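# Push the office chair into the next room's yellow bay

## Task

Get the office chair into the adjoining room and leave it standing in that room's yellow taped bay. All five of its wheels must sit inside the tape lines, with none resting on the tape. The chair must not be toppled or left leaning. It only counts if the chair stays put without the robot holding it there at the end.

## Robot and tools

ROBOT. A wheeled base that drives like a differential cart: it goes forward or back and turns on the spot, but cannot slide sideways. On it is a lifting column carrying a tilting head and two arms, left and right. Each arm has six joints and a gripper. Shoulder height S is 0.90 m + column_m. With the arms folded, the robot is 0.73 m long, 0.62 m wide and S + 0.43 m tall, and its front edge is 0.40 m ahead of the column.

FRAMES. Base frame: origin on the floor under the column, midway between the drive wheels; x forward, y left, z up. left_hand and right_hand are reported in this frame. Each is the point where that hand's fingers meet, and the tips stick out 8 mm beyond it. The hand's z axis runs along the fingers and its y axis along the opening direction. The odometry frame is the base frame as it stood when the scene began.

execute_actions. Argument "actions" is a list holding one action, or nothing; an empty list only reports state and pictures. An action may contain:
- "base": exactly one key. translate_m is a relative drive in metres from where the base now is, forward positive, -3 to 3. rotate_rad is a relative turn in radians on the spot, counter-clockwise seen from above (left) positive, -3.2 to 3.2.
- "joints": a single object keyed by joint name, holding absolute targets. The column and grippers are in metres and the rest in radians. Ranges: column_m 0 to 0.8; head_tilt_rad -0.61 to 1.308 (positive tilts down); joint1 -2.879 to 2.879; joint2 0 to 3.141; joint3 0 to 3.019; joint4 -1.692 to 1.57; joint5 -1.57 to 1.57; joint6 -2.094 to 2.094; gripper 0 to 0.093 (fingertip gap). Each joint exists once for left_ and once for right_.
- "speeds": top-speed caps for this action only: translate_m 0.05 to 0.8 m/s, rotate_rad 0.1 to 1 rad/s. The defaults are the maxima.
All motions in an action start together. A base command that would take longer than 8.667 s is refused, and no action runs past 15 s. A key that is not allowed or a value out of range makes the whole call fail, and nothing moves. Anything you leave out may keep pushing toward its previous target. "cameras" selects the pictures: null or ["all"] gives every camera, [] gives none. The names are cam_head_left, cam_head_right, cam_left_wrist, cam_right_wrist and nav_camera. If one call reports a stop, any calls placed after it in the same reply are skipped.

wait: seconds 0 to 10. It gives no new command and returns the same report as an empty action.
zoom_image: camera plus region [x0, y0, x1, y1] in pixels of that camera's latest full picture, origin top-left, at most 504 by 504.
finished_scene: scene number. It closes the scene for good and tells you whether the goal was met.

RESULT LINES. base_status and joint_status describe how each motion ended:
- done: within tolerance. For the base it only means the wheels turned the commanded amount, even if they slipped.
- off_target: stopped short and may still be pushing.
- contact_stop: the base or column stopped against something and now holds there.
- time_out: an arm hit its time limit. It keeps a target near where it stands and will finish the move if the way clears.
- not_followed: a self-collision check withheld that arm's targets.
- limit_stop_at_motor_heat: an overheated arm went limp.
on_its_own lists what the call did not command; "held at" gives the target being held, not the joint's actual position. joint_positions are readings. motor_effort covers only left_wheel and right_wheel, as a percent with the peak in brackets; positive drives forward, and readings carry fixed and random errors. A rest effort outside its normal range suggests pushing against something, or a sill or cable under a wheel. base_odometry counts wheel turns only, so slipping shows up as travel. When turned_by_wheels and turned_by_imu differ by more than about 4 % and by at least 0.05 rad, the base bumped or slipped, and the heading is off by roughly that gap. base_tilt is in degrees, with forward and right positive and about 1 degree of fixed error. wheel_motors_off is 1 while the wheels are switched off.

BASE CARE. A stalled wheel gives contact_stop. Back off 0.05 m before retrying or turning. If forward tilt drops by 0.5 degrees or more during a move, the robot is rearing back; reverse 0.05 m. About 3 s of hard pushing switches both wheel motors off for 2 s, and the base then does not hold still. Push the chair gently with lowered speeds, and watch the tilt and wheel efforts so that neither robot nor chair tips.

ARMS. With joint1 at -1.57 (left) or 1.57 (right) and joints 5 and 6 at 0, the arm moves in a vertical plane 0.23 m to its side. Let a = j2 - 0.35, b = 1.05 + j2 - j3 and c = b - j4. The hand is then 0.12 + 0.39 sin a + 0.38 cos b + 0.25 cos c m ahead and S + 0.39 cos a - 0.38 sin b - 0.25 sin c m up; c = 1.57 means fingers straight down. Real hands usually end up lower and nearer than this, by up to about 5 cm. Reach is about 1 m. To reach the floor, extend the arm 0.45 to 0.5 m ahead, fingers down, with column_m at 0.3, then lower the column. Moves under 0.03 rad (0.08 for joints 2 and 3) may not register. A blocked arm keeps pushing and heats up; to relieve it, send back its reported positions. Never let the two arms collide or press on each other. If not_followed appears, move the offending joints at least 0.05 rad back. The column halts lowering with contact_stop when a hand touches down, and will not go down again until it has risen 0.2 m.

CAMERAS. The head cameras look ahead and down by about head_tilt_rad. nav_camera sits low at the front, 0.23 m up, looking forward. The wrist cameras look along the fingers.

Each tool is called as a command line: name --argument value for each argument, lists and objects as JSON in quotes; but a table of rows of numbers goes row by row, as --pt "numbers of a row", without its own name.

## Session

execute_actions --actions '[]'

Scene clock: 0.00 s.
Joint torques (N m, as the arm reports them, + toward a larger angle): no reading
base_odometry: x=+0.000 y=+0.000 heading=+0.000 (m, m, rad; odometry frame)
turned_by_wheels: +0.000 (rad since the last result)
turned_by_imu: +0.000 (rad since the last result)
base_tilt: forward=+0.5 right=-0.9 (deg)
base_status: not commanded
joint_positions: column_m=+0.554 head_tilt_rad=+0.862 left_joint1_rad=-1.588 left_joint2_rad=+0.862 left_joint3_rad=+0.381 left_joint4_rad=-0.930 left_joint5_rad=+0.040 left_joint6_rad=-0.019 left_gripper_m=+0.094 right_joint1_rad=+1.572 right_joint2_rad=+0.881 right_joint3_rad=+0.393 right_joint4_rad=-0.952 right_joint5_rad=-0.008 right_joint6_rad=-0.024 right_gripper_m=+0.095
joint_status: not commanded
wheel_motors_off: 0
motor_effort: left_wheel=+3 right_wheel=+2 (%)
left_hand: x=+0.1393 y=+0.2142 z=+1.2545 quat_wxyz=(+0.430, +0.010, -0.903, +0.019) (m; base frame)
right_hand: x=+0.1386 y=-0.2239 z=+1.2561 quat_wxyz=(+0.442, +0.009, -0.897, -0.009) (m; base frame)
pictures: cam_head_left, cam_head_right, cam_left_wrist, cam_right_wrist, nav_camera
Images, in order (width x height): cam_head_left 896x504, cam_head_right 896x504, cam_left_wrist 504x504, cam_right_wrist 504x504, nav_camera 896x504.

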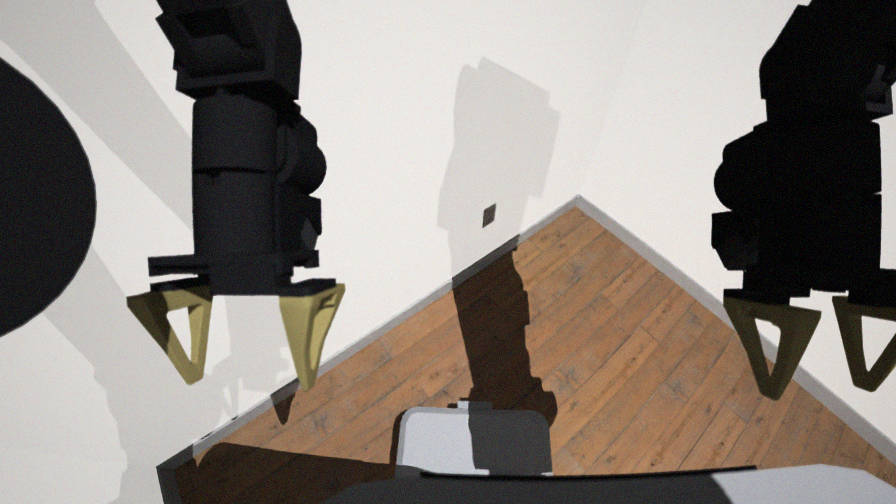

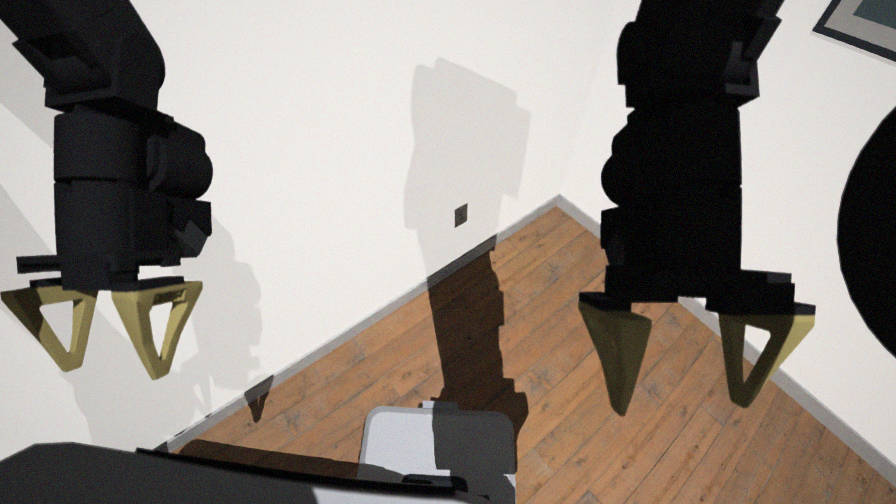

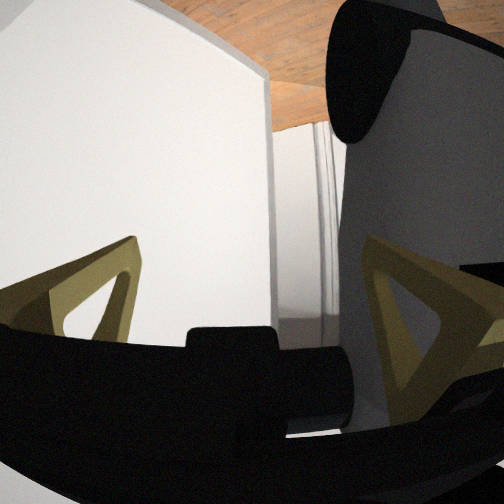

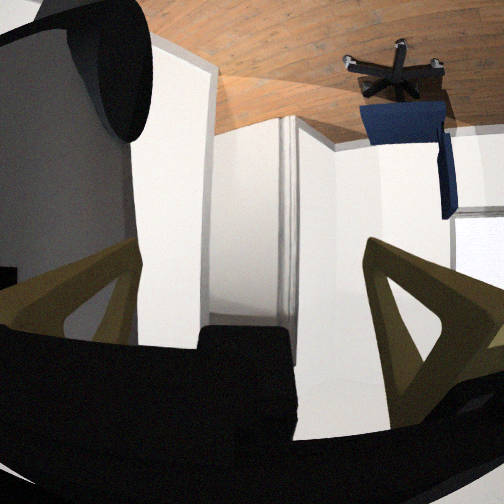

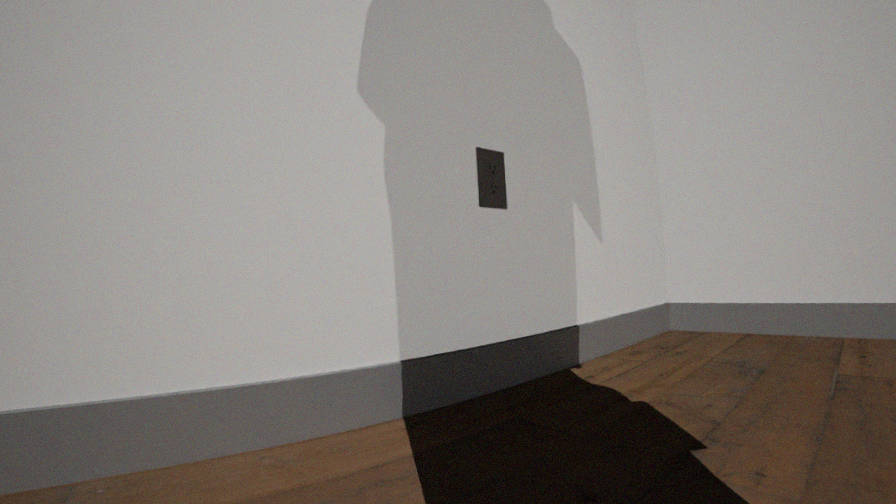

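execute_actions --actions '[{"base":{"rotate_rad":-1.6},"joints":{"head_tilt_rad":0.45}}]' --cameras '["cam_head_left","nav_camera"]'

execute_actions --actions '[{"base":{"rotate_rad":-1.5}}]' --cameras '["cam_head_left","nav_camera"]'

Scene clock: 4.27 s.
Joint torques (N m, as the arm reports them, + toward a larger angle): left_arm=[-1.4  -6.59 -1.21 -1.52  0.03  0.04] | right_arm=[ 0.59 -6.7  -0.92 -1.49  0.22 -0.08]
base_odometry: x=+0.000 y=+0.000 heading=-1.599 (m, m, rad; odometry frame)
turned_by_wheels: -1.599 (rad since the last result)
turned_by_imu: -1.599 (rad since the last result)
base_tilt: forward=+0.4 right=-0.8 (deg)
base_status: done
joint_positions: column_m=+0.554 head_tilt_rad=+0.468 left_joint1_rad=-1.588 left_joint2_rad=+0.862 left_joint3_rad=+0.381 left_joint4_rad=-0.930 left_joint5_rad=+0.040 left_joint6_rad=-0.019 left_gripper_m=+0.094 right_joint1_rad=+1.572 right_joint2_rad=+0.881 right_joint3_rad=+0.393 right_joint4_rad=-0.952 right_joint5_rad=-0.008 right_joint6_rad=-0.024 right_gripper_m=+0.095
joint_status: all done
wheel_motors_off: 0
motor_effort: left_wheel=+2(32) right_wheel=-1(28) (%)
left_hand: x=+0.1393 y=+0.2142 z=+1.2545 quat_wxyz=(+0.430, +0.010, -0.903, +0.019) (m; base frame)
right_hand: x=+0.1386 y=-0.2239 z=+1.2561 quat_wxyz=(+0.442, +0.009, -0.897, -0.009) (m; base frame)
pictures: cam_head_left, nav_camera
camera_calibration (this result's frames):
cam_head_left: T_world_to_cam=[[0.0581557, -0.998195, 0.0150187, 0.0309906], [-0.508532, -0.0425668, -0.85999, 1.35438], [0.859077, 0.0423758, -0.510089, 0.675458], [0, 0, 0, 1]] pos_world=[0.106673, 0.0599632, 1.50883]
Images, in order (width x height): cam_head_left 896x504, nav_camera 896x504.

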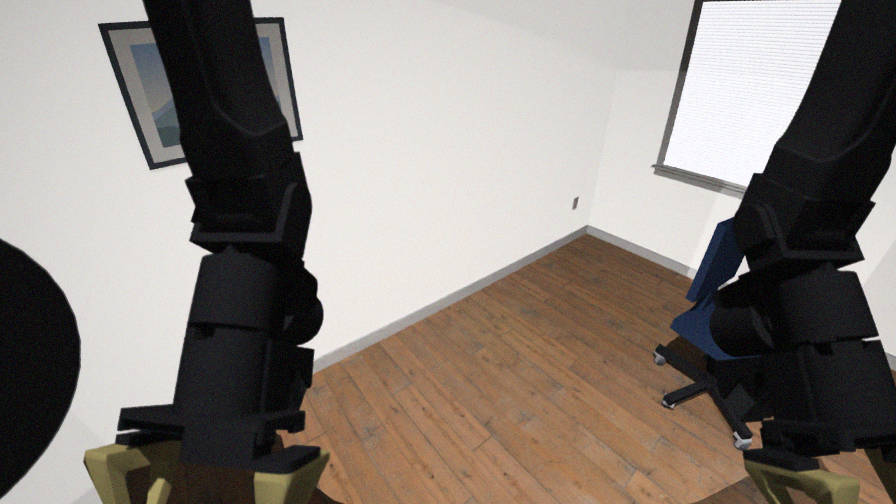

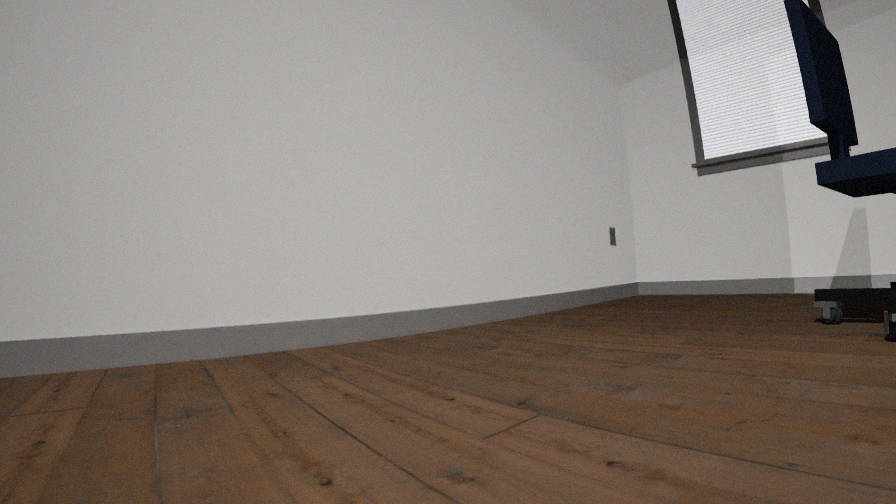

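Scene clock: 7.07 s.
Joint torques (N m, as the arm reports them, + toward a larger angle): left_arm=[-1.57 -6.26 -1.05 -1.49  0.02  0.04] | right_arm=[ 0.55 -6.55 -1.02 -1.47  0.21 -0.08]
base_odometry: x=+0.000 y=+0.000 heading=-3.099 (m, m, rad; odometry frame)
turned_by_wheels: -1.499 (rad since the last result)
turned_by_imu: -1.500 (rad since the last result)
base_tilt: forward=+0.4 right=-0.9 (deg)
base_status: done
joint_positions: column_m=+0.554 head_tilt_rad=+0.468 left_joint1_rad=-1.588 left_joint2_rad=+0.862 left_joint3_rad=+0.381 left_joint4_rad=-0.930 left_joint5_rad=+0.040 left_joint6_rad=-0.019 left_gripper_m=+0.094 right_joint1_rad=+1.572 right_joint2_rad=+0.881 right_joint3_rad=+0.393 right_joint4_rad=-0.952 right_joint5_rad=-0.008 right_joint6_rad=-0.024 right_gripper_m=+0.095
joint_status: not commanded
wheel_motors_off: 0
motor_effort: left_wheel=-2(28) right_wheel=-2(21) (%)
left_hand: x=+0.1391 y=+0.2142 z=+1.2546 quat_wxyz=(+0.430, +0.010, -0.903, +0.019) (m; base frame)
right_hand: x=+0.1386 y=-0.2239 z=+1.2561 quat_wxyz=(+0.442, +0.009, -0.897, -0.009) (m; base frame)
pictures: cam_head_left, nav_camera
camera_calibration (this result's frames):
cam_head_left: T_world_to_cam=[[0.0581555, -0.998195, 0.0150192, 0.0309897], [-0.508524, -0.0425668, -0.859995, 1.35439], [0.859082, 0.0423758, -0.510081, 0.675445], [0, 0, 0, 1]] pos_world=[0.106674, 0.0599632, 1.50883]
Images, in order (width x height): cam_head_left 896x504, nav_camera 896x504.

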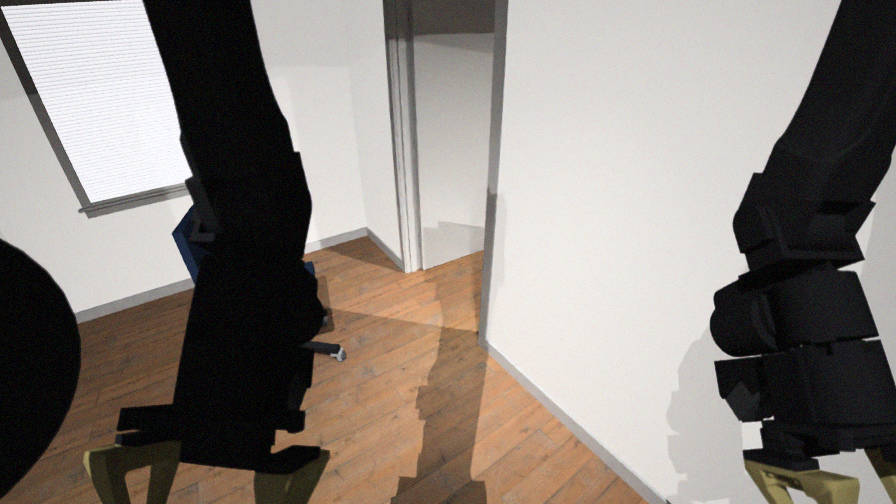

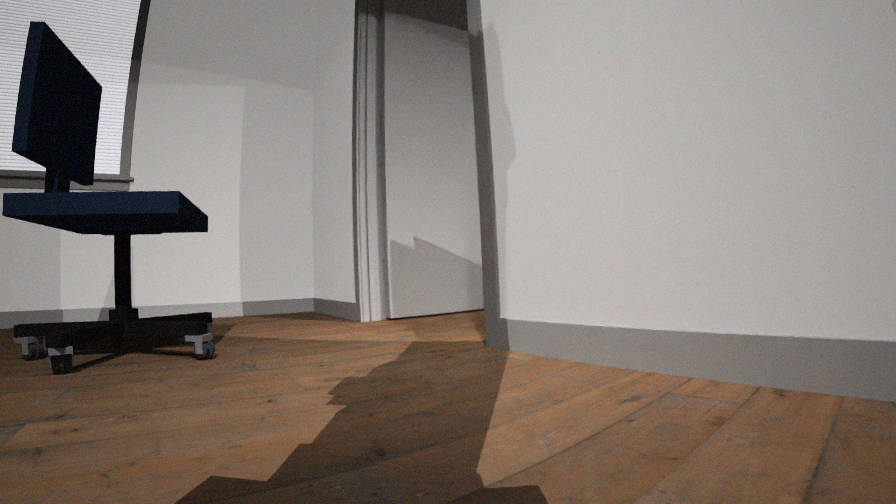

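execute_actions --actions '[{"base":{"rotate_rad":1.02}}]' --cameras '[]'

execute_actions --actions '[{"base":{"translate_m":2.0}}]' --cameras '[]'

execute_actions --actions '[{"base":{"rotate_rad":-1.95},"joints":{"head_tilt_rad":0.6}}]' --cameras '["cam_head_left","nav_camera"]'

Scene clock: 14.53 s.
Joint torques (N m, as the arm reports them, + toward a larger angle): left_arm=[-1.38 -6.44 -1.24 -1.37  0.02  0.03] | right_arm=[ 0.57 -6.69 -0.91 -1.51  0.21 -0.08]
base_odometry: x=+0.000 y=+0.000 heading=-2.080 (m, m, rad; odometry frame)
turned_by_wheels: +1.019 (rad since the last result)
turned_by_imu: +1.019 (rad since the last result)
base_tilt: forward=+0.5 right=-0.9 (deg)
base_status: done
joint_positions: column_m=+0.554 head_tilt_rad=+0.468 left_joint1_rad=-1.588 left_joint2_rad=+0.862 left_joint3_rad=+0.381 left_joint4_rad=-0.930 left_joint5_rad=+0.040 left_joint6_rad=-0.019 left_gripper_m=+0.094 right_joint1_rad=+1.572 right_joint2_rad=+0.881 right_joint3_rad=+0.393 right_joint4_rad=-0.952 right_joint5_rad=-0.008 right_joint6_rad=-0.024 right_gripper_m=+0.095
joint_status: not commanded
wheel_motors_off: 0
motor_effort: left_wheel=-4(25) right_wheel=+3(15) (%)
left_hand: x=+0.1391 y=+0.2142 z=+1.2546 quat_wxyz=(+0.430, +0.010, -0.903, +0.019) (m; base frame)
right_hand: x=+0.1386 y=-0.2239 z=+1.2561 quat_wxyz=(+0.442, +0.009, -0.897, -0.009) (m; base frame)
pictures: none
No camera images: the call's "cameras" was empty. Leave "cameras" out to get every camera's image.

Scene clock: 19.30 s.
Joint torques (N m, as the arm reports them, + toward a larger angle): left_arm=[-1.47 -6.4  -1.35 -1.41  0.02  0.04] | right_arm=[ 0.6  -6.73 -0.9  -1.49  0.22 -0.08]
base_odometry: x=-0.975 y=-1.746 heading=-2.080 (m, m, rad; odometry frame)
turned_by_wheels: +0.000 (rad since the last result)
turned_by_imu: +0.002 (rad since the last result)
base_tilt: forward=+0.5 right=-1.0 (deg)
base_status: done
joint_positions: column_m=+0.554 head_tilt_rad=+0.468 left_joint1_rad=-1.588 left_joint2_rad=+0.862 left_joint3_rad=+0.381 left_joint4_rad=-0.930 left_joint5_rad=+0.040 left_joint6_rad=-0.019 left_gripper_m=+0.094 right_joint1_rad=+1.572 right_joint2_rad=+0.881 right_joint3_rad=+0.393 right_joint4_rad=-0.952 right_joint5_rad=-0.008 right_joint6_rad=-0.024 right_gripper_m=+0.095
joint_status: not commanded
wheel_motors_off: 0
motor_effort: left_wheel=-2(36) right_wheel=+1(39) (%)
left_hand: x=+0.1395 y=+0.2142 z=+1.2545 quat_wxyz=(+0.430, +0.010, -0.903, +0.019) (m; base frame)
right_hand: x=+0.1384 y=-0.2239 z=+1.2562 quat_wxyz=(+0.442, +0.009, -0.897, -0.009) (m; base frame)
pictures: none
No camera images: the call's "cameras" was empty. Leave "cameras" out to get every camera's image.

Scene clock: 22.57 s.
Joint torques (N m, as the arm reports them, + toward a larger angle): left_arm=[-1.4  -6.36 -1.42 -1.44  0.03  0.04] | right_arm=[ 0.56 -6.71 -0.9  -1.5   0.22 -0.08]
base_odometry: x=-0.975 y=-1.746 heading=+2.253 (m, m, rad; odometry frame)
turned_by_wheels: -1.950 (rad since the last result)
turned_by_imu: -1.948 (rad since the last result)
base_tilt: forward=+0.5 right=-0.9 (deg)
base_status: done
joint_positions: column_m=+0.554 head_tilt_rad=+0.603 left_joint1_rad=-1.588 left_joint2_rad=+0.862 left_joint3_rad=+0.381 left_joint4_rad=-0.930 left_joint5_rad=+0.040 left_joint6_rad=-0.019 left_gripper_m=+0.094 right_joint1_rad=+1.572 right_joint2_rad=+0.881 right_joint3_rad=+0.393 right_joint4_rad=-0.952 right_joint5_rad=-0.008 right_joint6_rad=-0.024 right_gripper_m=+0.095
joint_status: all done
wheel_motors_off: 0
motor_effort: left_wheel=+2(30) right_wheel=-1(31) (%)
left_hand: x=+0.1395 y=+0.2142 z=+1.2545 quat_wxyz=(+0.430, +0.010, -0.903, +0.019) (m; base frame)
right_hand: x=+0.1384 y=-0.2239 z=+1.2562 quat_wxyz=(+0.442, +0.009, -0.897, -0.009) (m; base frame)
pictures: cam_head_left, nav_camera
camera_calibration (this result's frames):
cam_head_left: T_world_to_cam=[[0.059646, -0.998195, 0.0070708, 0.0431563], [-0.619441, -0.0425668, -0.783888, 1.24272], [0.782774, 0.0423758, -0.620862, 0.84987], [0, 0, 0, 1]] pos_world=[0.101964, 0.0599632, 1.5015]
Images, in order (width x height): cam_head_left 896x504, nav_camera 896x504.

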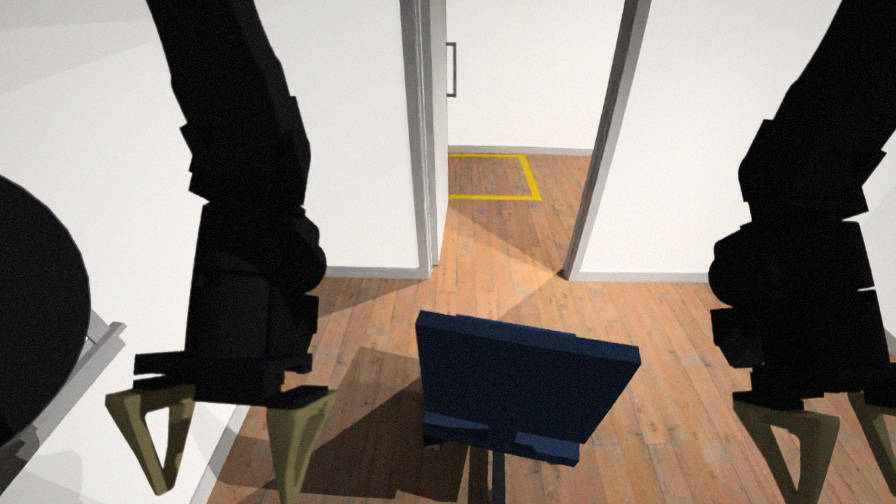

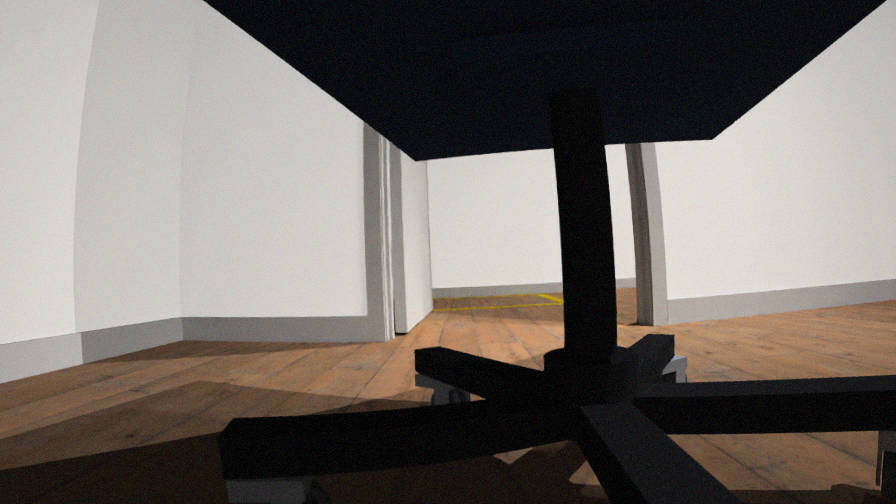

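execute_actions --actions '[{"base":{"translate_m":-0.15}}]' --cameras '[]'

execute_actions --actions '[{"base":{"rotate_rad":0.6}}]' --cameras '[]'

execute_actions --actions '[{"base":{"translate_m":-0.36}}]' --cameras '[]'

execute_actions --actions '[{"base":{"rotate_rad":-0.6},"joints":{"left_joint2_rad":1.1,"left_joint3_rad":0.9,"left_joint4_rad":-0.3,"right_joint2_rad":1.1,"right_joint3_rad":0.9,"right_joint4_rad":-0.3,"column_m":0.6}}]' --cameras '["cam_head_left","nav_camera"]'

Scene clock: 28.23 s.
Joint torques (N m, as the arm reports them, + toward a larger angle): left_arm=[-1.39 -6.36 -1.06 -1.41  0.03  0.03] | right_arm=[ 0.59 -6.81 -0.77 -1.5   0.21 -0.08]
base_odometry: x=-0.880 y=-1.863 heading=+2.253 (m, m, rad; odometry frame)
turned_by_wheels: -0.001 (rad since the last result)
turned_by_imu: -0.001 (rad since the last result)
base_tilt: forward=+0.5 right=-0.9 (deg)
base_status: done
joint_positions: column_m=+0.554 head_tilt_rad=+0.604 left_joint1_rad=-1.588 left_joint2_rad=+0.862 left_joint3_rad=+0.379 left_joint4_rad=-0.930 left_joint5_rad=+0.040 left_joint6_rad=-0.019 left_gripper_m=+0.094 right_joint1_rad=+1.572 right_joint2_rad=+0.881 right_joint3_rad=+0.390 right_joint4_rad=-0.952 right_joint5_rad=-0.008 right_joint6_rad=-0.024 right_gripper_m=+0.095
joint_status: not commanded
wheel_motors_off: 0
motor_effort: left_wheel=-2(42) right_wheel=+0(39) (%)
left_hand: x=+0.1383 y=+0.2143 z=+1.2549 quat_wxyz=(+0.431, +0.010, -0.902, +0.019) (m; base frame)
right_hand: x=+0.1372 y=-0.2239 z=+1.2566 quat_wxyz=(+0.443, +0.009, -0.896, -0.009) (m; base frame)
pictures: none
No camera images: the call's "cameras" was empty. Leave "cameras" out to get every camera's image.

Scene clock: 30.10 s.
Joint torques (N m, as the arm reports them, + toward a larger angle): left_arm=[-1.5  -6.38 -1.05 -1.45  0.02  0.03] | right_arm=[ 0.57 -6.64 -0.74 -1.49  0.22 -0.08]
base_odometry: x=-0.880 y=-1.863 heading=+2.852 (m, m, rad; odometry frame)
turned_by_wheels: +0.600 (rad since the last result)
turned_by_imu: +0.598 (rad since the last result)
base_tilt: forward=+0.4 right=-0.8 (deg)
base_status: done
joint_positions: column_m=+0.554 head_tilt_rad=+0.604 left_joint1_rad=-1.588 left_joint2_rad=+0.862 left_joint3_rad=+0.379 left_joint4_rad=-0.930 left_joint5_rad=+0.040 left_joint6_rad=-0.019 left_gripper_m=+0.094 right_joint1_rad=+1.572 right_joint2_rad=+0.881 right_joint3_rad=+0.390 right_joint4_rad=-0.952 right_joint5_rad=-0.008 right_joint6_rad=-0.024 right_gripper_m=+0.095
joint_status: not commanded
wheel_motors_off: 0
motor_effort: left_wheel=-1(29) right_wheel=+0(32) (%)
left_hand: x=+0.1383 y=+0.2143 z=+1.2549 quat_wxyz=(+0.431, +0.010, -0.902, +0.019) (m; base frame)
right_hand: x=+0.1372 y=-0.2239 z=+1.2566 quat_wxyz=(+0.443, +0.009, -0.896, -0.009) (m; base frame)
pictures: none
No camera images: the call's "cameras" was empty. Leave "cameras" out to get every camera's image.

Scene clock: 32.37 s.
Joint torques (N m, as the arm reports them, + toward a larger angle): left_arm=[-1.52 -6.05 -1.15 -1.32  0.03  0.03] | right_arm=[ 0.43 -6.45 -0.68 -1.38  0.21 -0.08]
base_odometry: x=-0.536 y=-1.965 heading=+2.852 (m, m, rad; odometry frame)
turned_by_wheels: +0.000 (rad since the last result)
turned_by_imu: -0.056 (rad since the last result)
base_tilt: forward=+0.5 right=-0.9 (deg)
base_status: done
joint_positions: column_m=+0.554 head_tilt_rad=+0.608 left_joint1_rad=-1.586 left_joint2_rad=+0.860 left_joint3_rad=+0.381 left_joint4_rad=-0.933 left_joint5_rad=+0.040 left_joint6_rad=-0.019 left_gripper_m=+0.094 right_joint1_rad=+1.573 right_joint2_rad=+0.877 right_joint3_rad=+0.390 right_joint4_rad=-0.956 right_joint5_rad=-0.008 right_joint6_rad=-0.024 right_gripper_m=+0.095
joint_status: not commanded
wheel_motors_off: 0
motor_effort: left_wheel=-1(79) right_wheel=+0(58) (%)
left_hand: x=+0.1395 y=+0.2145 z=+1.2549 quat_wxyz=(+0.430, +0.010, -0.903, +0.018) (m; base frame)
right_hand: x=+0.1372 y=-0.2236 z=+1.2574 quat_wxyz=(+0.444, +0.010, -0.896, -0.010) (m; base frame)
pictures: none
No camera images: the call's "cameras" was empty. Leave "cameras" out to get every camera's image.

Scene clock: 34.23 s.
Joint torques (N m, as the arm reports them, + toward a larger angle): left_arm=[ -1.65 -13.31   3.31   0.28   0.06   0.03] | right_arm=[  0.41 -14.28   2.14   0.45   0.21  -0.07]
base_odometry: x=-0.536 y=-1.965 heading=+2.253 (m, m, rad; odometry frame)
turned_by_wheels: -0.600 (rad since the last result)
turned_by_imu: -0.597 (rad since the last result)
base_tilt: forward=+0.5 right=-0.9 (deg)
base_status: done
joint_positions: column_m=+0.600 head_tilt_rad=+0.608 left_joint1_rad=-1.586 left_joint2_rad=+1.095 left_joint3_rad=+0.901 left_joint4_rad=-0.303 left_joint5_rad=+0.040 left_joint6_rad=-0.019 left_gripper_m=+0.094 right_joint1_rad=+1.573 right_joint2_rad=+1.105 right_joint3_rad=+0.910 right_joint4_rad=-0.306 right_joint5_rad=-0.008 right_joint6_rad=-0.024 right_gripper_m=+0.095
joint_status: all done
wheel_motors_off: 0
motor_effort: left_wheel=+2(43) right_wheel=-2(23) (%)
left_hand: x=+0.5155 y=+0.2099 z=+1.1770 quat_wxyz=(-0.013, +0.005, -1.000, +0.027) (m; base frame)
right_hand: x=+0.5177 y=-0.2229 z=+1.1740 quat_wxyz=(-0.012, +0.013, -1.000, -0.005) (m; base frame)
pictures: cam_head_left, nav_camera
camera_calibration (this result's frames):
cam_head_left: T_world_to_cam=[[0.0596773, -0.998195, 0.00680113, 0.0432584], [-0.622978, -0.0425668, -0.78108, 1.27437], [0.779959, 0.0423758, -0.624394, 0.884062], [0, 0, 0, 1]] pos_world=[0.101789, 0.0599632, 1.54709]
Images, in order (width x height): cam_head_left 896x504, nav_camera 896x504.

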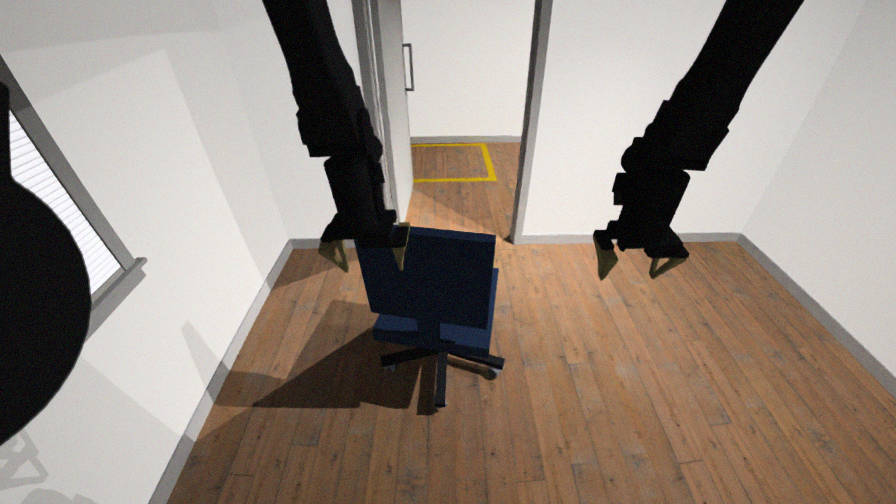

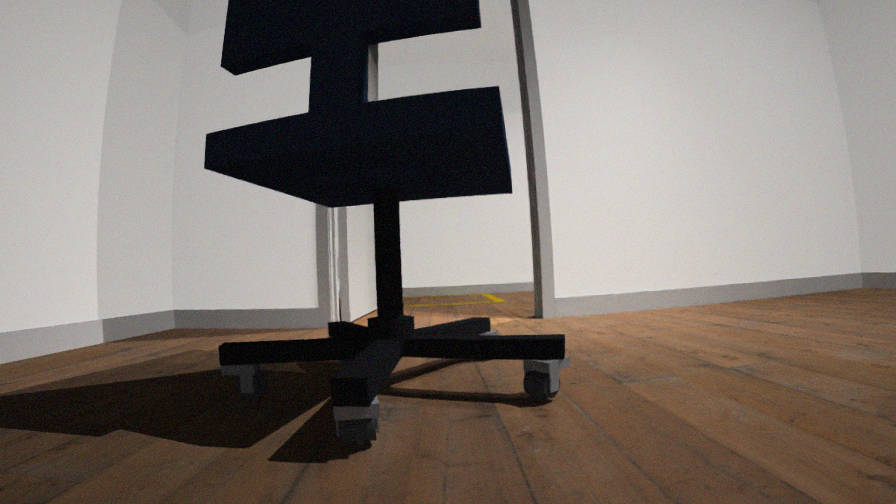

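execute_actions --actions '[{"base":{"translate_m":0.45},"joints":{"left_joint6_rad":1.5,"right_joint2_rad":0.88,"right_joint3_rad":0.39,"right_joint4_rad":-0.95,"column_m":0.5,"head_tilt_rad":0.8},"speeds":{"translate_m":0.3}}]' --cameras '["cam_head_left","cam_left_wrist"]'

Scene clock: 40.10 s.
Joint torques (N m, as the arm reports them, + toward a larger angle): left_arm=[ -1.76 -12.95   3.5    0.19   0.16   0.09] | right_arm=[ 0.45 -5.87 -0.59 -1.77  0.21 -0.08]
base_odometry: x=-0.820 y=-1.616 heading=+2.252 (m, m, rad; odometry frame)
turned_by_wheels: +0.000 (rad since the last result)
turned_by_imu: +0.000 (rad since the last result)
base_tilt: forward=+0.5 right=-0.9 (deg)
base_status: done
joint_positions: column_m=+0.500 head_tilt_rad=+0.802 left_joint1_rad=-1.586 left_joint2_rad=+1.095 left_joint3_rad=+0.896 left_joint4_rad=-0.303 left_joint5_rad=+0.040 left_joint6_rad=+1.494 left_gripper_m=+0.094 right_joint1_rad=+1.573 right_joint2_rad=+0.870 right_joint3_rad=+0.387 right_joint4_rad=-0.939 right_joint5_rad=-0.008 right_joint6_rad=-0.024 right_gripper_m=+0.095
joint_status: all done
wheel_motors_off: 0
motor_effort: left_wheel=-1(50) right_wheel=+0(38) (%)
left_hand: x=+0.5126 y=+0.2099 z=+1.0766 quat_wxyz=(-0.026, -0.682, -0.731, +0.012) (m; base frame)
right_hand: x=+0.1395 y=-0.2235 z=+1.2008 quat_wxyz=(+0.434, +0.010, -0.901, -0.010) (m; base frame)
pictures: cam_head_left, cam_left_wrist
camera_calibration (this result's frames):
cam_head_left: T_world_to_cam=[[0.0598671, -0.998195, -0.00485507, 0.0612496], [-0.762128, -0.0425668, -0.646025, 1.00263], [0.644652, 0.0423758, -0.763301, 1.0349], [0, 0, 0, 1]] pos_world=[0.0933182, 0.0599632, 1.43796]
cam_left_wrist: T_world_to_cam=[[-0.997709, -0.0645713, -0.0201947, 0.545333], [-0.0650838, 0.834513, 0.547131, -0.728327], [-0.0184762, 0.547192, -0.836803, 0.916461], [0, 0, 0, 1]] pos_world=[0.513614, 0.141531, 1.1764]
Images, in order (width x height): cam_head_left 896x504, cam_left_wrist 504x504.

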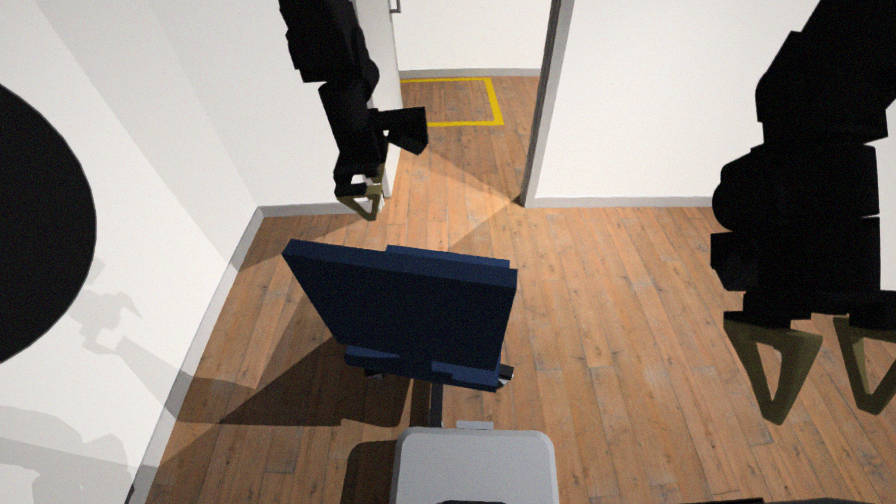

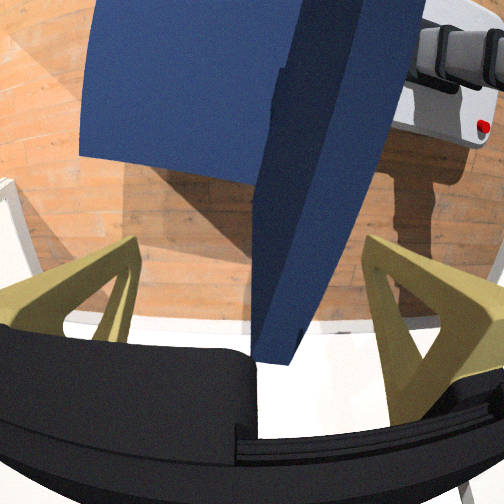

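execute_actions --actions '[{"joints":{"column_m":0.38}}]' --cameras '["cam_head_left","cam_left_wrist"]'

execute_actions --actions '[{"joints":{"left_gripper_m":0.0}}]' --cameras '["cam_head_left","cam_left_wrist"]'

execute_actions --actions '[{"base":{"translate_m":0.6},"joints":{"head_tilt_rad":0.7},"speeds":{"translate_m":0.2}}]' --cameras '["cam_head_left","nav_camera"]'

Scene clock: 44.70 s.
Joint torques (N m, as the arm reports them, + toward a larger angle): left_arm=[ -1.7  -11.67   2.53   0.09   0.05   0.08] | right_arm=[ 0.47 -5.95 -0.56 -1.79  0.21 -0.08]
base_odometry: x=-0.820 y=-1.616 heading=+2.252 (m, m, rad; odometry frame)
turned_by_wheels: +0.000 (rad since the last result)
turned_by_imu: +0.000 (rad since the last result)
base_tilt: forward=+0.4 right=-0.9 (deg)
base_status: not commanded
joint_positions: column_m=+0.380 head_tilt_rad=+0.802 left_joint1_rad=-1.586 left_joint2_rad=+1.071 left_joint3_rad=+0.911 left_joint4_rad=-0.298 left_joint5_rad=+0.042 left_joint6_rad=+1.494 left_gripper_m=+0.094 right_joint1_rad=+1.573 right_joint2_rad=+0.870 right_joint3_rad=+0.387 right_joint4_rad=-0.939 right_joint5_rad=-0.008 right_joint6_rad=-0.024 right_gripper_m=+0.095
joint_status: all done
wheel_motors_off: 0
motor_effort: left_wheel=-3(4) right_wheel=+0(2) (%)
left_hand: x=+0.5310 y=+0.2096 z=+0.9682 quat_wxyz=(-0.043, -0.682, -0.730, -0.002) (m; base frame)
right_hand: x=+0.1395 y=-0.2235 z=+1.0808 quat_wxyz=(+0.434, +0.010, -0.901, -0.010) (m; base frame)
pictures: cam_head_left, cam_left_wrist
camera_calibration (this result's frames):
cam_head_left: T_world_to_cam=[[0.0598671, -0.998195, -0.00485514, 0.0606672], [-0.762129, -0.0425668, -0.646024, 0.925125], [0.644651, 0.0423758, -0.763301, 0.943323], [0, 0, 0, 1]] pos_world=[0.0933181, 0.0599632, 1.31799]
cam_left_wrist: T_world_to_cam=[[-0.995787, -0.0651866, -0.0644966, 0.603391], [-0.0897916, 0.835909, 0.541474, -0.649174], [0.0186164, 0.544984, -0.83824, 0.808409], [0, 0, 0, 1]] pos_world=[0.527509, 0.141413, 1.06807]
Images, in order (width x height): cam_head_left 896x504, cam_left_wrist 504x504.

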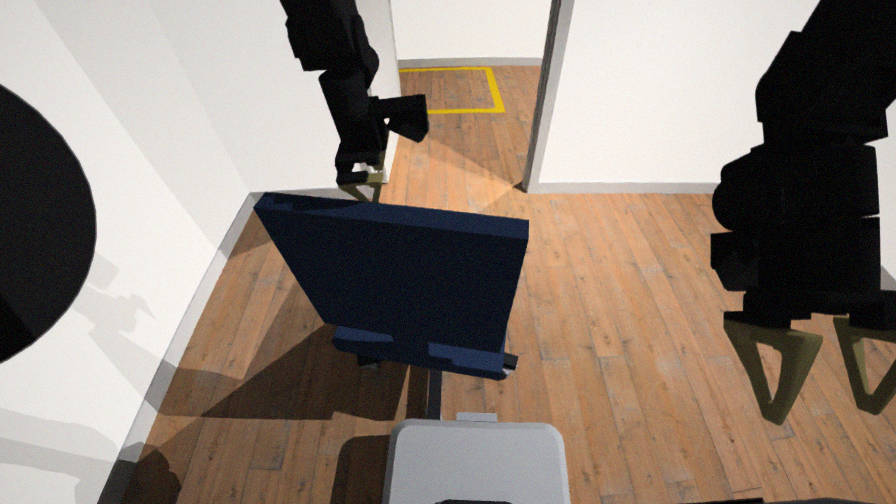

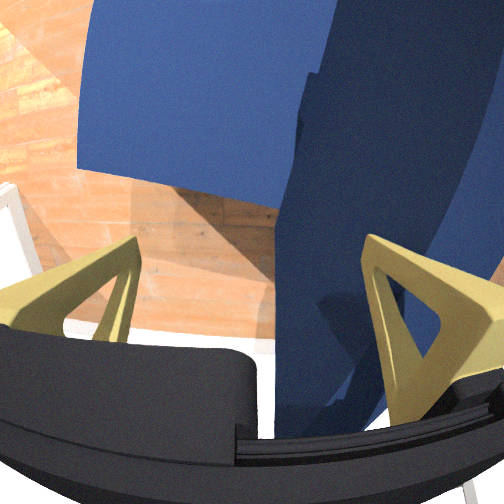

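Scene clock: 45.43 s.
Joint torques (N m, as the arm reports them, + toward a larger angle): left_arm=[ -1.71 -12.77   3.45   0.03   0.06   0.09] | right_arm=[ 0.45 -5.8  -0.56 -1.78  0.21 -0.08]
base_odometry: x=-0.820 y=-1.616 heading=+2.252 (m, m, rad; odometry frame)
turned_by_wheels: +0.000 (rad since the last result)
turned_by_imu: +0.000 (rad since the last result)
base_tilt: forward=+0.4 right=-1.0 (deg)
base_status: not commanded
joint_positions: column_m=+0.380 head_tilt_rad=+0.802 left_joint1_rad=-1.586 left_joint2_rad=+1.086 left_joint3_rad=+0.898 left_joint4_rad=-0.298 left_joint5_rad=+0.042 left_joint6_rad=+1.494 left_gripper_m=+0.000 right_joint1_rad=+1.573 right_joint2_rad=+0.870 right_joint3_rad=+0.387 right_joint4_rad=-0.939 right_joint5_rad=-0.008 right_joint6_rad=-0.024 right_gripper_m=+0.095
joint_status: all done
wheel_motors_off: 0
motor_effort: left_wheel=-2(4) right_wheel=-1(2) (%)
left_hand: x=+0.5185 y=+0.2096 z=+0.9605 quat_wxyz=(-0.033, -0.682, -0.731, +0.007) (m; base frame)
right_hand: x=+0.1395 y=-0.2235 z=+1.0808 quat_wxyz=(+0.434, +0.010, -0.901, -0.010) (m; base frame)
pictures: cam_head_left, cam_left_wrist
camera_calibration (this result's frames):
cam_head_left: T_world_to_cam=[[0.0598671, -0.998195, -0.00485513, 0.0606672], [-0.762129, -0.0425668, -0.646024, 0.925125], [0.644651, 0.0423758, -0.763301, 0.943323], [0, 0, 0, 1]] pos_world=[0.0933181, 0.0599632, 1.31799]
cam_left_wrist: T_world_to_cam=[[-0.997207, -0.0648047, -0.0371421, 0.564881], [-0.0745756, 0.835823, 0.543911, -0.656345], [-0.00420375, 0.545161, -0.838321, 0.814087], [0, 0, 0, 1]] pos_world=[0.517778, 0.141386, 1.06044]
Images, in order (width x height): cam_head_left 896x504, cam_left_wrist 504x504.

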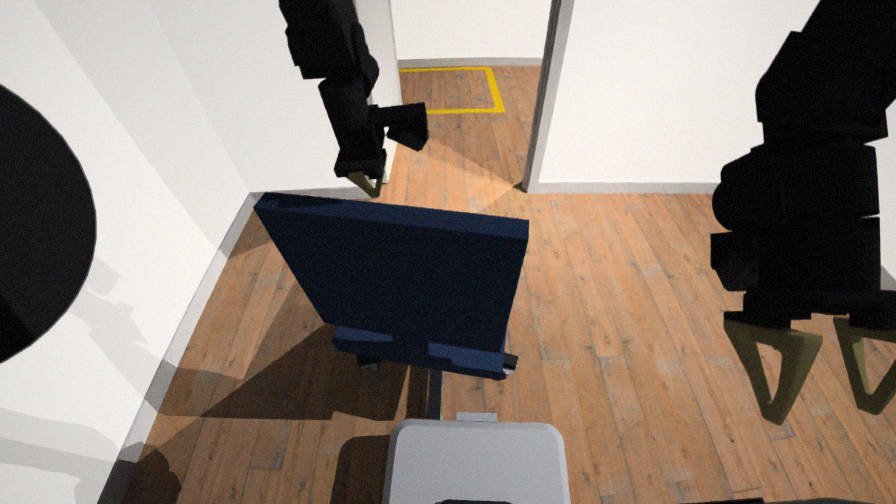

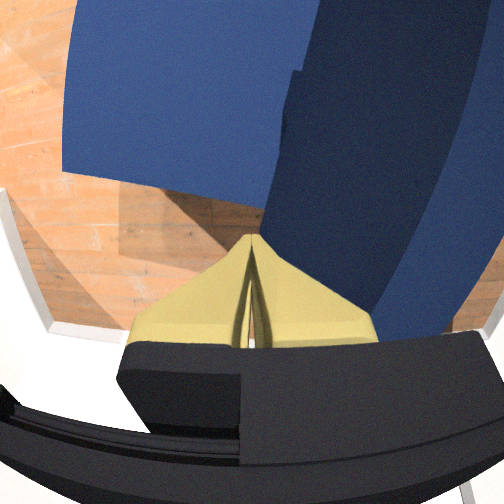

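Scene clock: 49.47 s.
Joint torques (N m, as the arm reports them, + toward a larger angle): left_arm=[ -1.71 -12.83   3.89   0.1    0.09   0.1 ] | right_arm=[ 0.45 -6.   -0.58 -1.76  0.21 -0.08]
base_odometry: x=-1.198 y=-1.150 heading=+2.253 (m, m, rad; odometry frame)
turned_by_wheels: +0.001 (rad since the last result)
turned_by_imu: +0.002 (rad since the last result)
base_tilt: forward=+0.4 right=-0.9 (deg)
base_status: done
joint_positions: column_m=+0.380 head_tilt_rad=+0.716 left_joint1_rad=-1.587 left_joint2_rad=+1.090 left_joint3_rad=+0.893 left_joint4_rad=-0.298 left_joint5_rad=+0.041 left_joint6_rad=+1.494 left_gripper_m=+0.000 right_joint1_rad=+1.573 right_joint2_rad=+0.871 right_joint3_rad=+0.387 right_joint4_rad=-0.941 right_joint5_rad=-0.008 right_joint6_rad=-0.024 right_gripper_m=+0.095
joint_status: all done
wheel_motors_off: 0
motor_effort: left_wheel=+2(78) right_wheel=-1(28) (%)
left_hand: x=+0.5137 y=+0.2095 z=+0.9581 quat_wxyz=(-0.029, -0.682, -0.731, +0.011) (m; base frame)
right_hand: x=+0.1392 y=-0.2235 z=+1.0811 quat_wxyz=(+0.435, +0.010, -0.900, -0.010) (m; base frame)
pictures: cam_head_left, nav_camera
camera_calibration (this result's frames):
cam_head_left: T_world_to_cam=[[0.0600628, -0.998195, 0.000313776, 0.0535964], [-0.70372, -0.0425668, -0.709201, 1.00851], [0.707934, 0.0423758, -0.705006, 0.860524], [0, 0, 0, 1]] pos_world=[0.0972938, 0.0599632, 1.32189]
Images, in order (width x height): cam_head_left 896x504, nav_camera 896x504.

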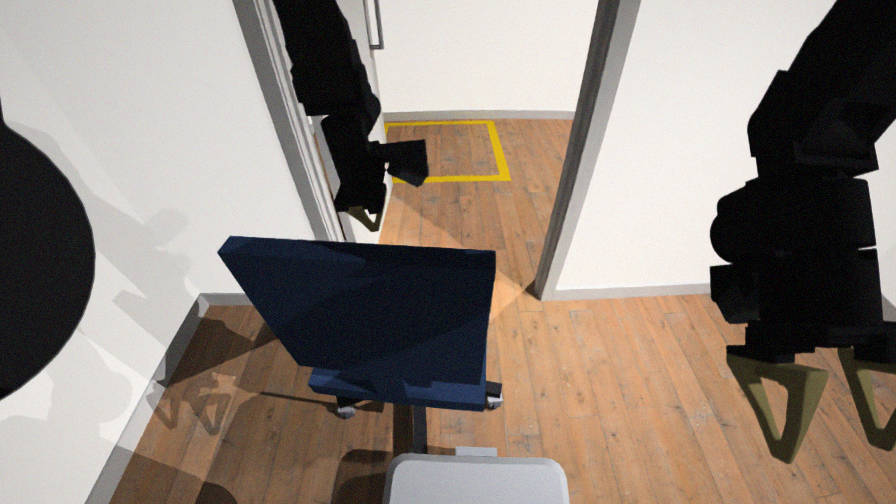

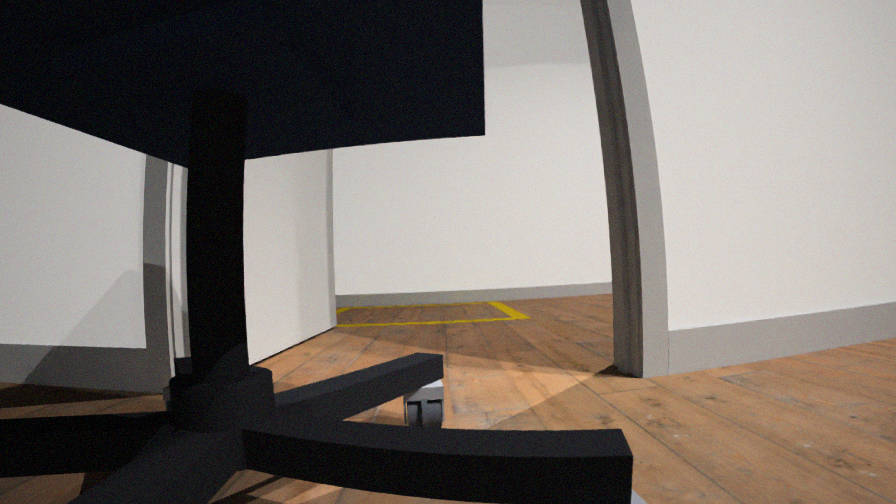

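execute_actions --actions '[{"joints":{"left_gripper_m":0.093,"column_m":0.42}}]' --cameras '[]'

execute_actions --actions '[{"joints":{"column_m":0.27}}]' --cameras '["cam_head_left","cam_left_wrist"]'

Scene clock: 53.10 s.
Joint torques (N m, as the arm reports them, + toward a larger angle): left_arm=[ -1.58 -12.73   3.89   0.03   0.08   0.09] | right_arm=[ 0.48 -5.9  -0.62 -1.73  0.21 -0.08]
base_odometry: x=-1.198 y=-1.150 heading=+2.253 (m, m, rad; odometry frame)
turned_by_wheels: +0.000 (rad since the last result)
turned_by_imu: +0.000 (rad since the last result)
base_tilt: forward=+0.5 right=-0.9 (deg)
base_status: not commanded
joint_positions: column_m=+0.420 head_tilt_rad=+0.716 left_joint1_rad=-1.587 left_joint2_rad=+1.090 left_joint3_rad=+0.893 left_joint4_rad=-0.298 left_joint5_rad=+0.041 left_joint6_rad=+1.494 left_gripper_m=+0.093 right_joint1_rad=+1.573 right_joint2_rad=+0.871 right_joint3_rad=+0.387 right_joint4_rad=-0.941 right_joint5_rad=-0.008 right_joint6_rad=-0.024 right_gripper_m=+0.095
joint_status: all done
wheel_motors_off: 0
motor_effort: left_wheel=+1(3) right_wheel=-4(1) (%)
left_hand: x=+0.5136 y=+0.2095 z=+0.9978 quat_wxyz=(-0.029, -0.682, -0.731, +0.011) (m; base frame)
right_hand: x=+0.1392 y=-0.2235 z=+1.1209 quat_wxyz=(+0.435, +0.010, -0.900, -0.010) (m; base frame)
pictures: none
No camera images: the call's "cameras" was empty. Leave "cameras" out to get every camera's image.

Scene clock: 55.63 s.
Joint torques (N m, as the arm reports them, + toward a larger angle): left_arm=[ -1.85 -13.08   2.39   0.12   0.08   0.03] | right_arm=[ 0.46 -5.98 -0.59 -1.75  0.21 -0.07]
base_odometry: x=-1.198 y=-1.150 heading=+2.253 (m, m, rad; odometry frame)
turned_by_wheels: +0.000 (rad since the last result)
turned_by_imu: +0.000 (rad since the last result)
base_tilt: forward=+0.5 right=-0.8 (deg)
base_status: not commanded
joint_positions: column_m=+0.270 head_tilt_rad=+0.716 left_joint1_rad=-1.587 left_joint2_rad=+1.090 left_joint3_rad=+0.911 left_joint4_rad=-0.298 left_joint5_rad=+0.041 left_joint6_rad=+1.501 left_gripper_m=+0.093 right_joint1_rad=+1.573 right_joint2_rad=+0.871 right_joint3_rad=+0.387 right_joint4_rad=-0.941 right_joint5_rad=-0.008 right_joint6_rad=-0.024 right_gripper_m=+0.095
joint_status: all done
wheel_motors_off: 0
motor_effort: left_wheel=+1(3) right_wheel=-1(2) (%)
left_hand: x=+0.5249 y=+0.2094 z=+0.8505 quat_wxyz=(-0.036, -0.685, -0.728, +0.004) (m; base frame)
right_hand: x=+0.1392 y=-0.2235 z=+0.9711 quat_wxyz=(+0.435, +0.010, -0.900, -0.010) (m; base frame)
pictures: cam_head_left, cam_left_wrist
camera_calibration (this result's frames):
cam_head_left: T_world_to_cam=[[0.0600628, -0.998195, 0.000314979, 0.0536294], [-0.703705, -0.0425668, -0.709216, 0.930512], [0.707949, 0.0423758, -0.704992, 0.782953], [0, 0, 0, 1]] pos_world=[0.0972947, 0.0599632, 1.21189]
cam_left_wrist: T_world_to_cam=[[-0.997286, -0.0575232, -0.0459581, 0.573162], [-0.073281, 0.835996, 0.543821, -0.596565], [0.00713848, 0.545713, -0.837942, 0.715536], [0, 0, 0, 1]] pos_world=[0.522781, 0.141219, 0.950343]
Images, in order (width x height): cam_head_left 896x504, cam_left_wrist 504x504.

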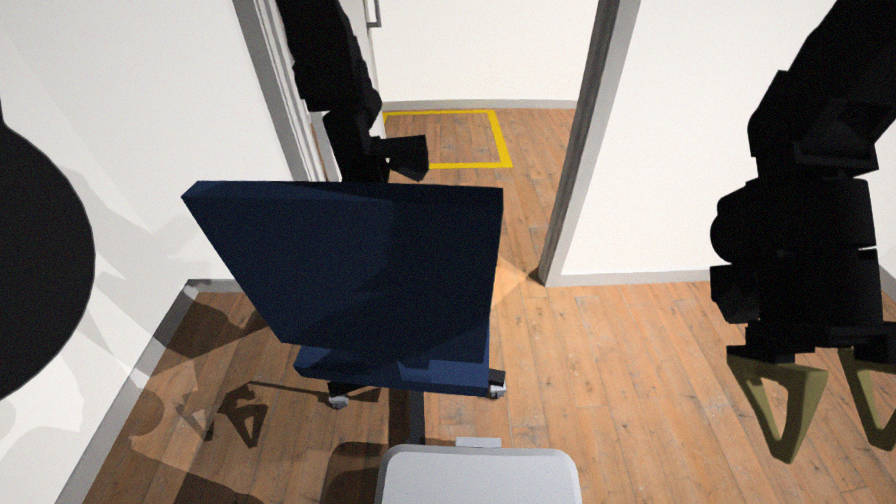

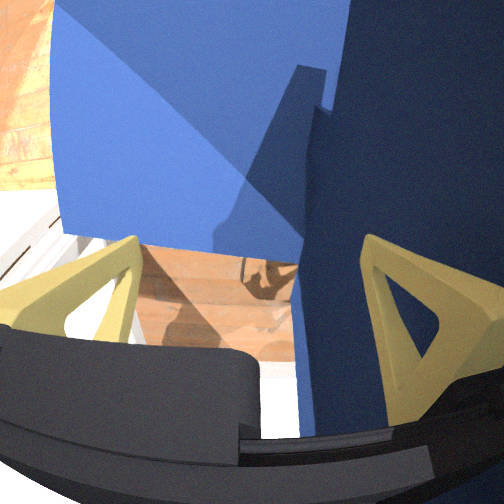

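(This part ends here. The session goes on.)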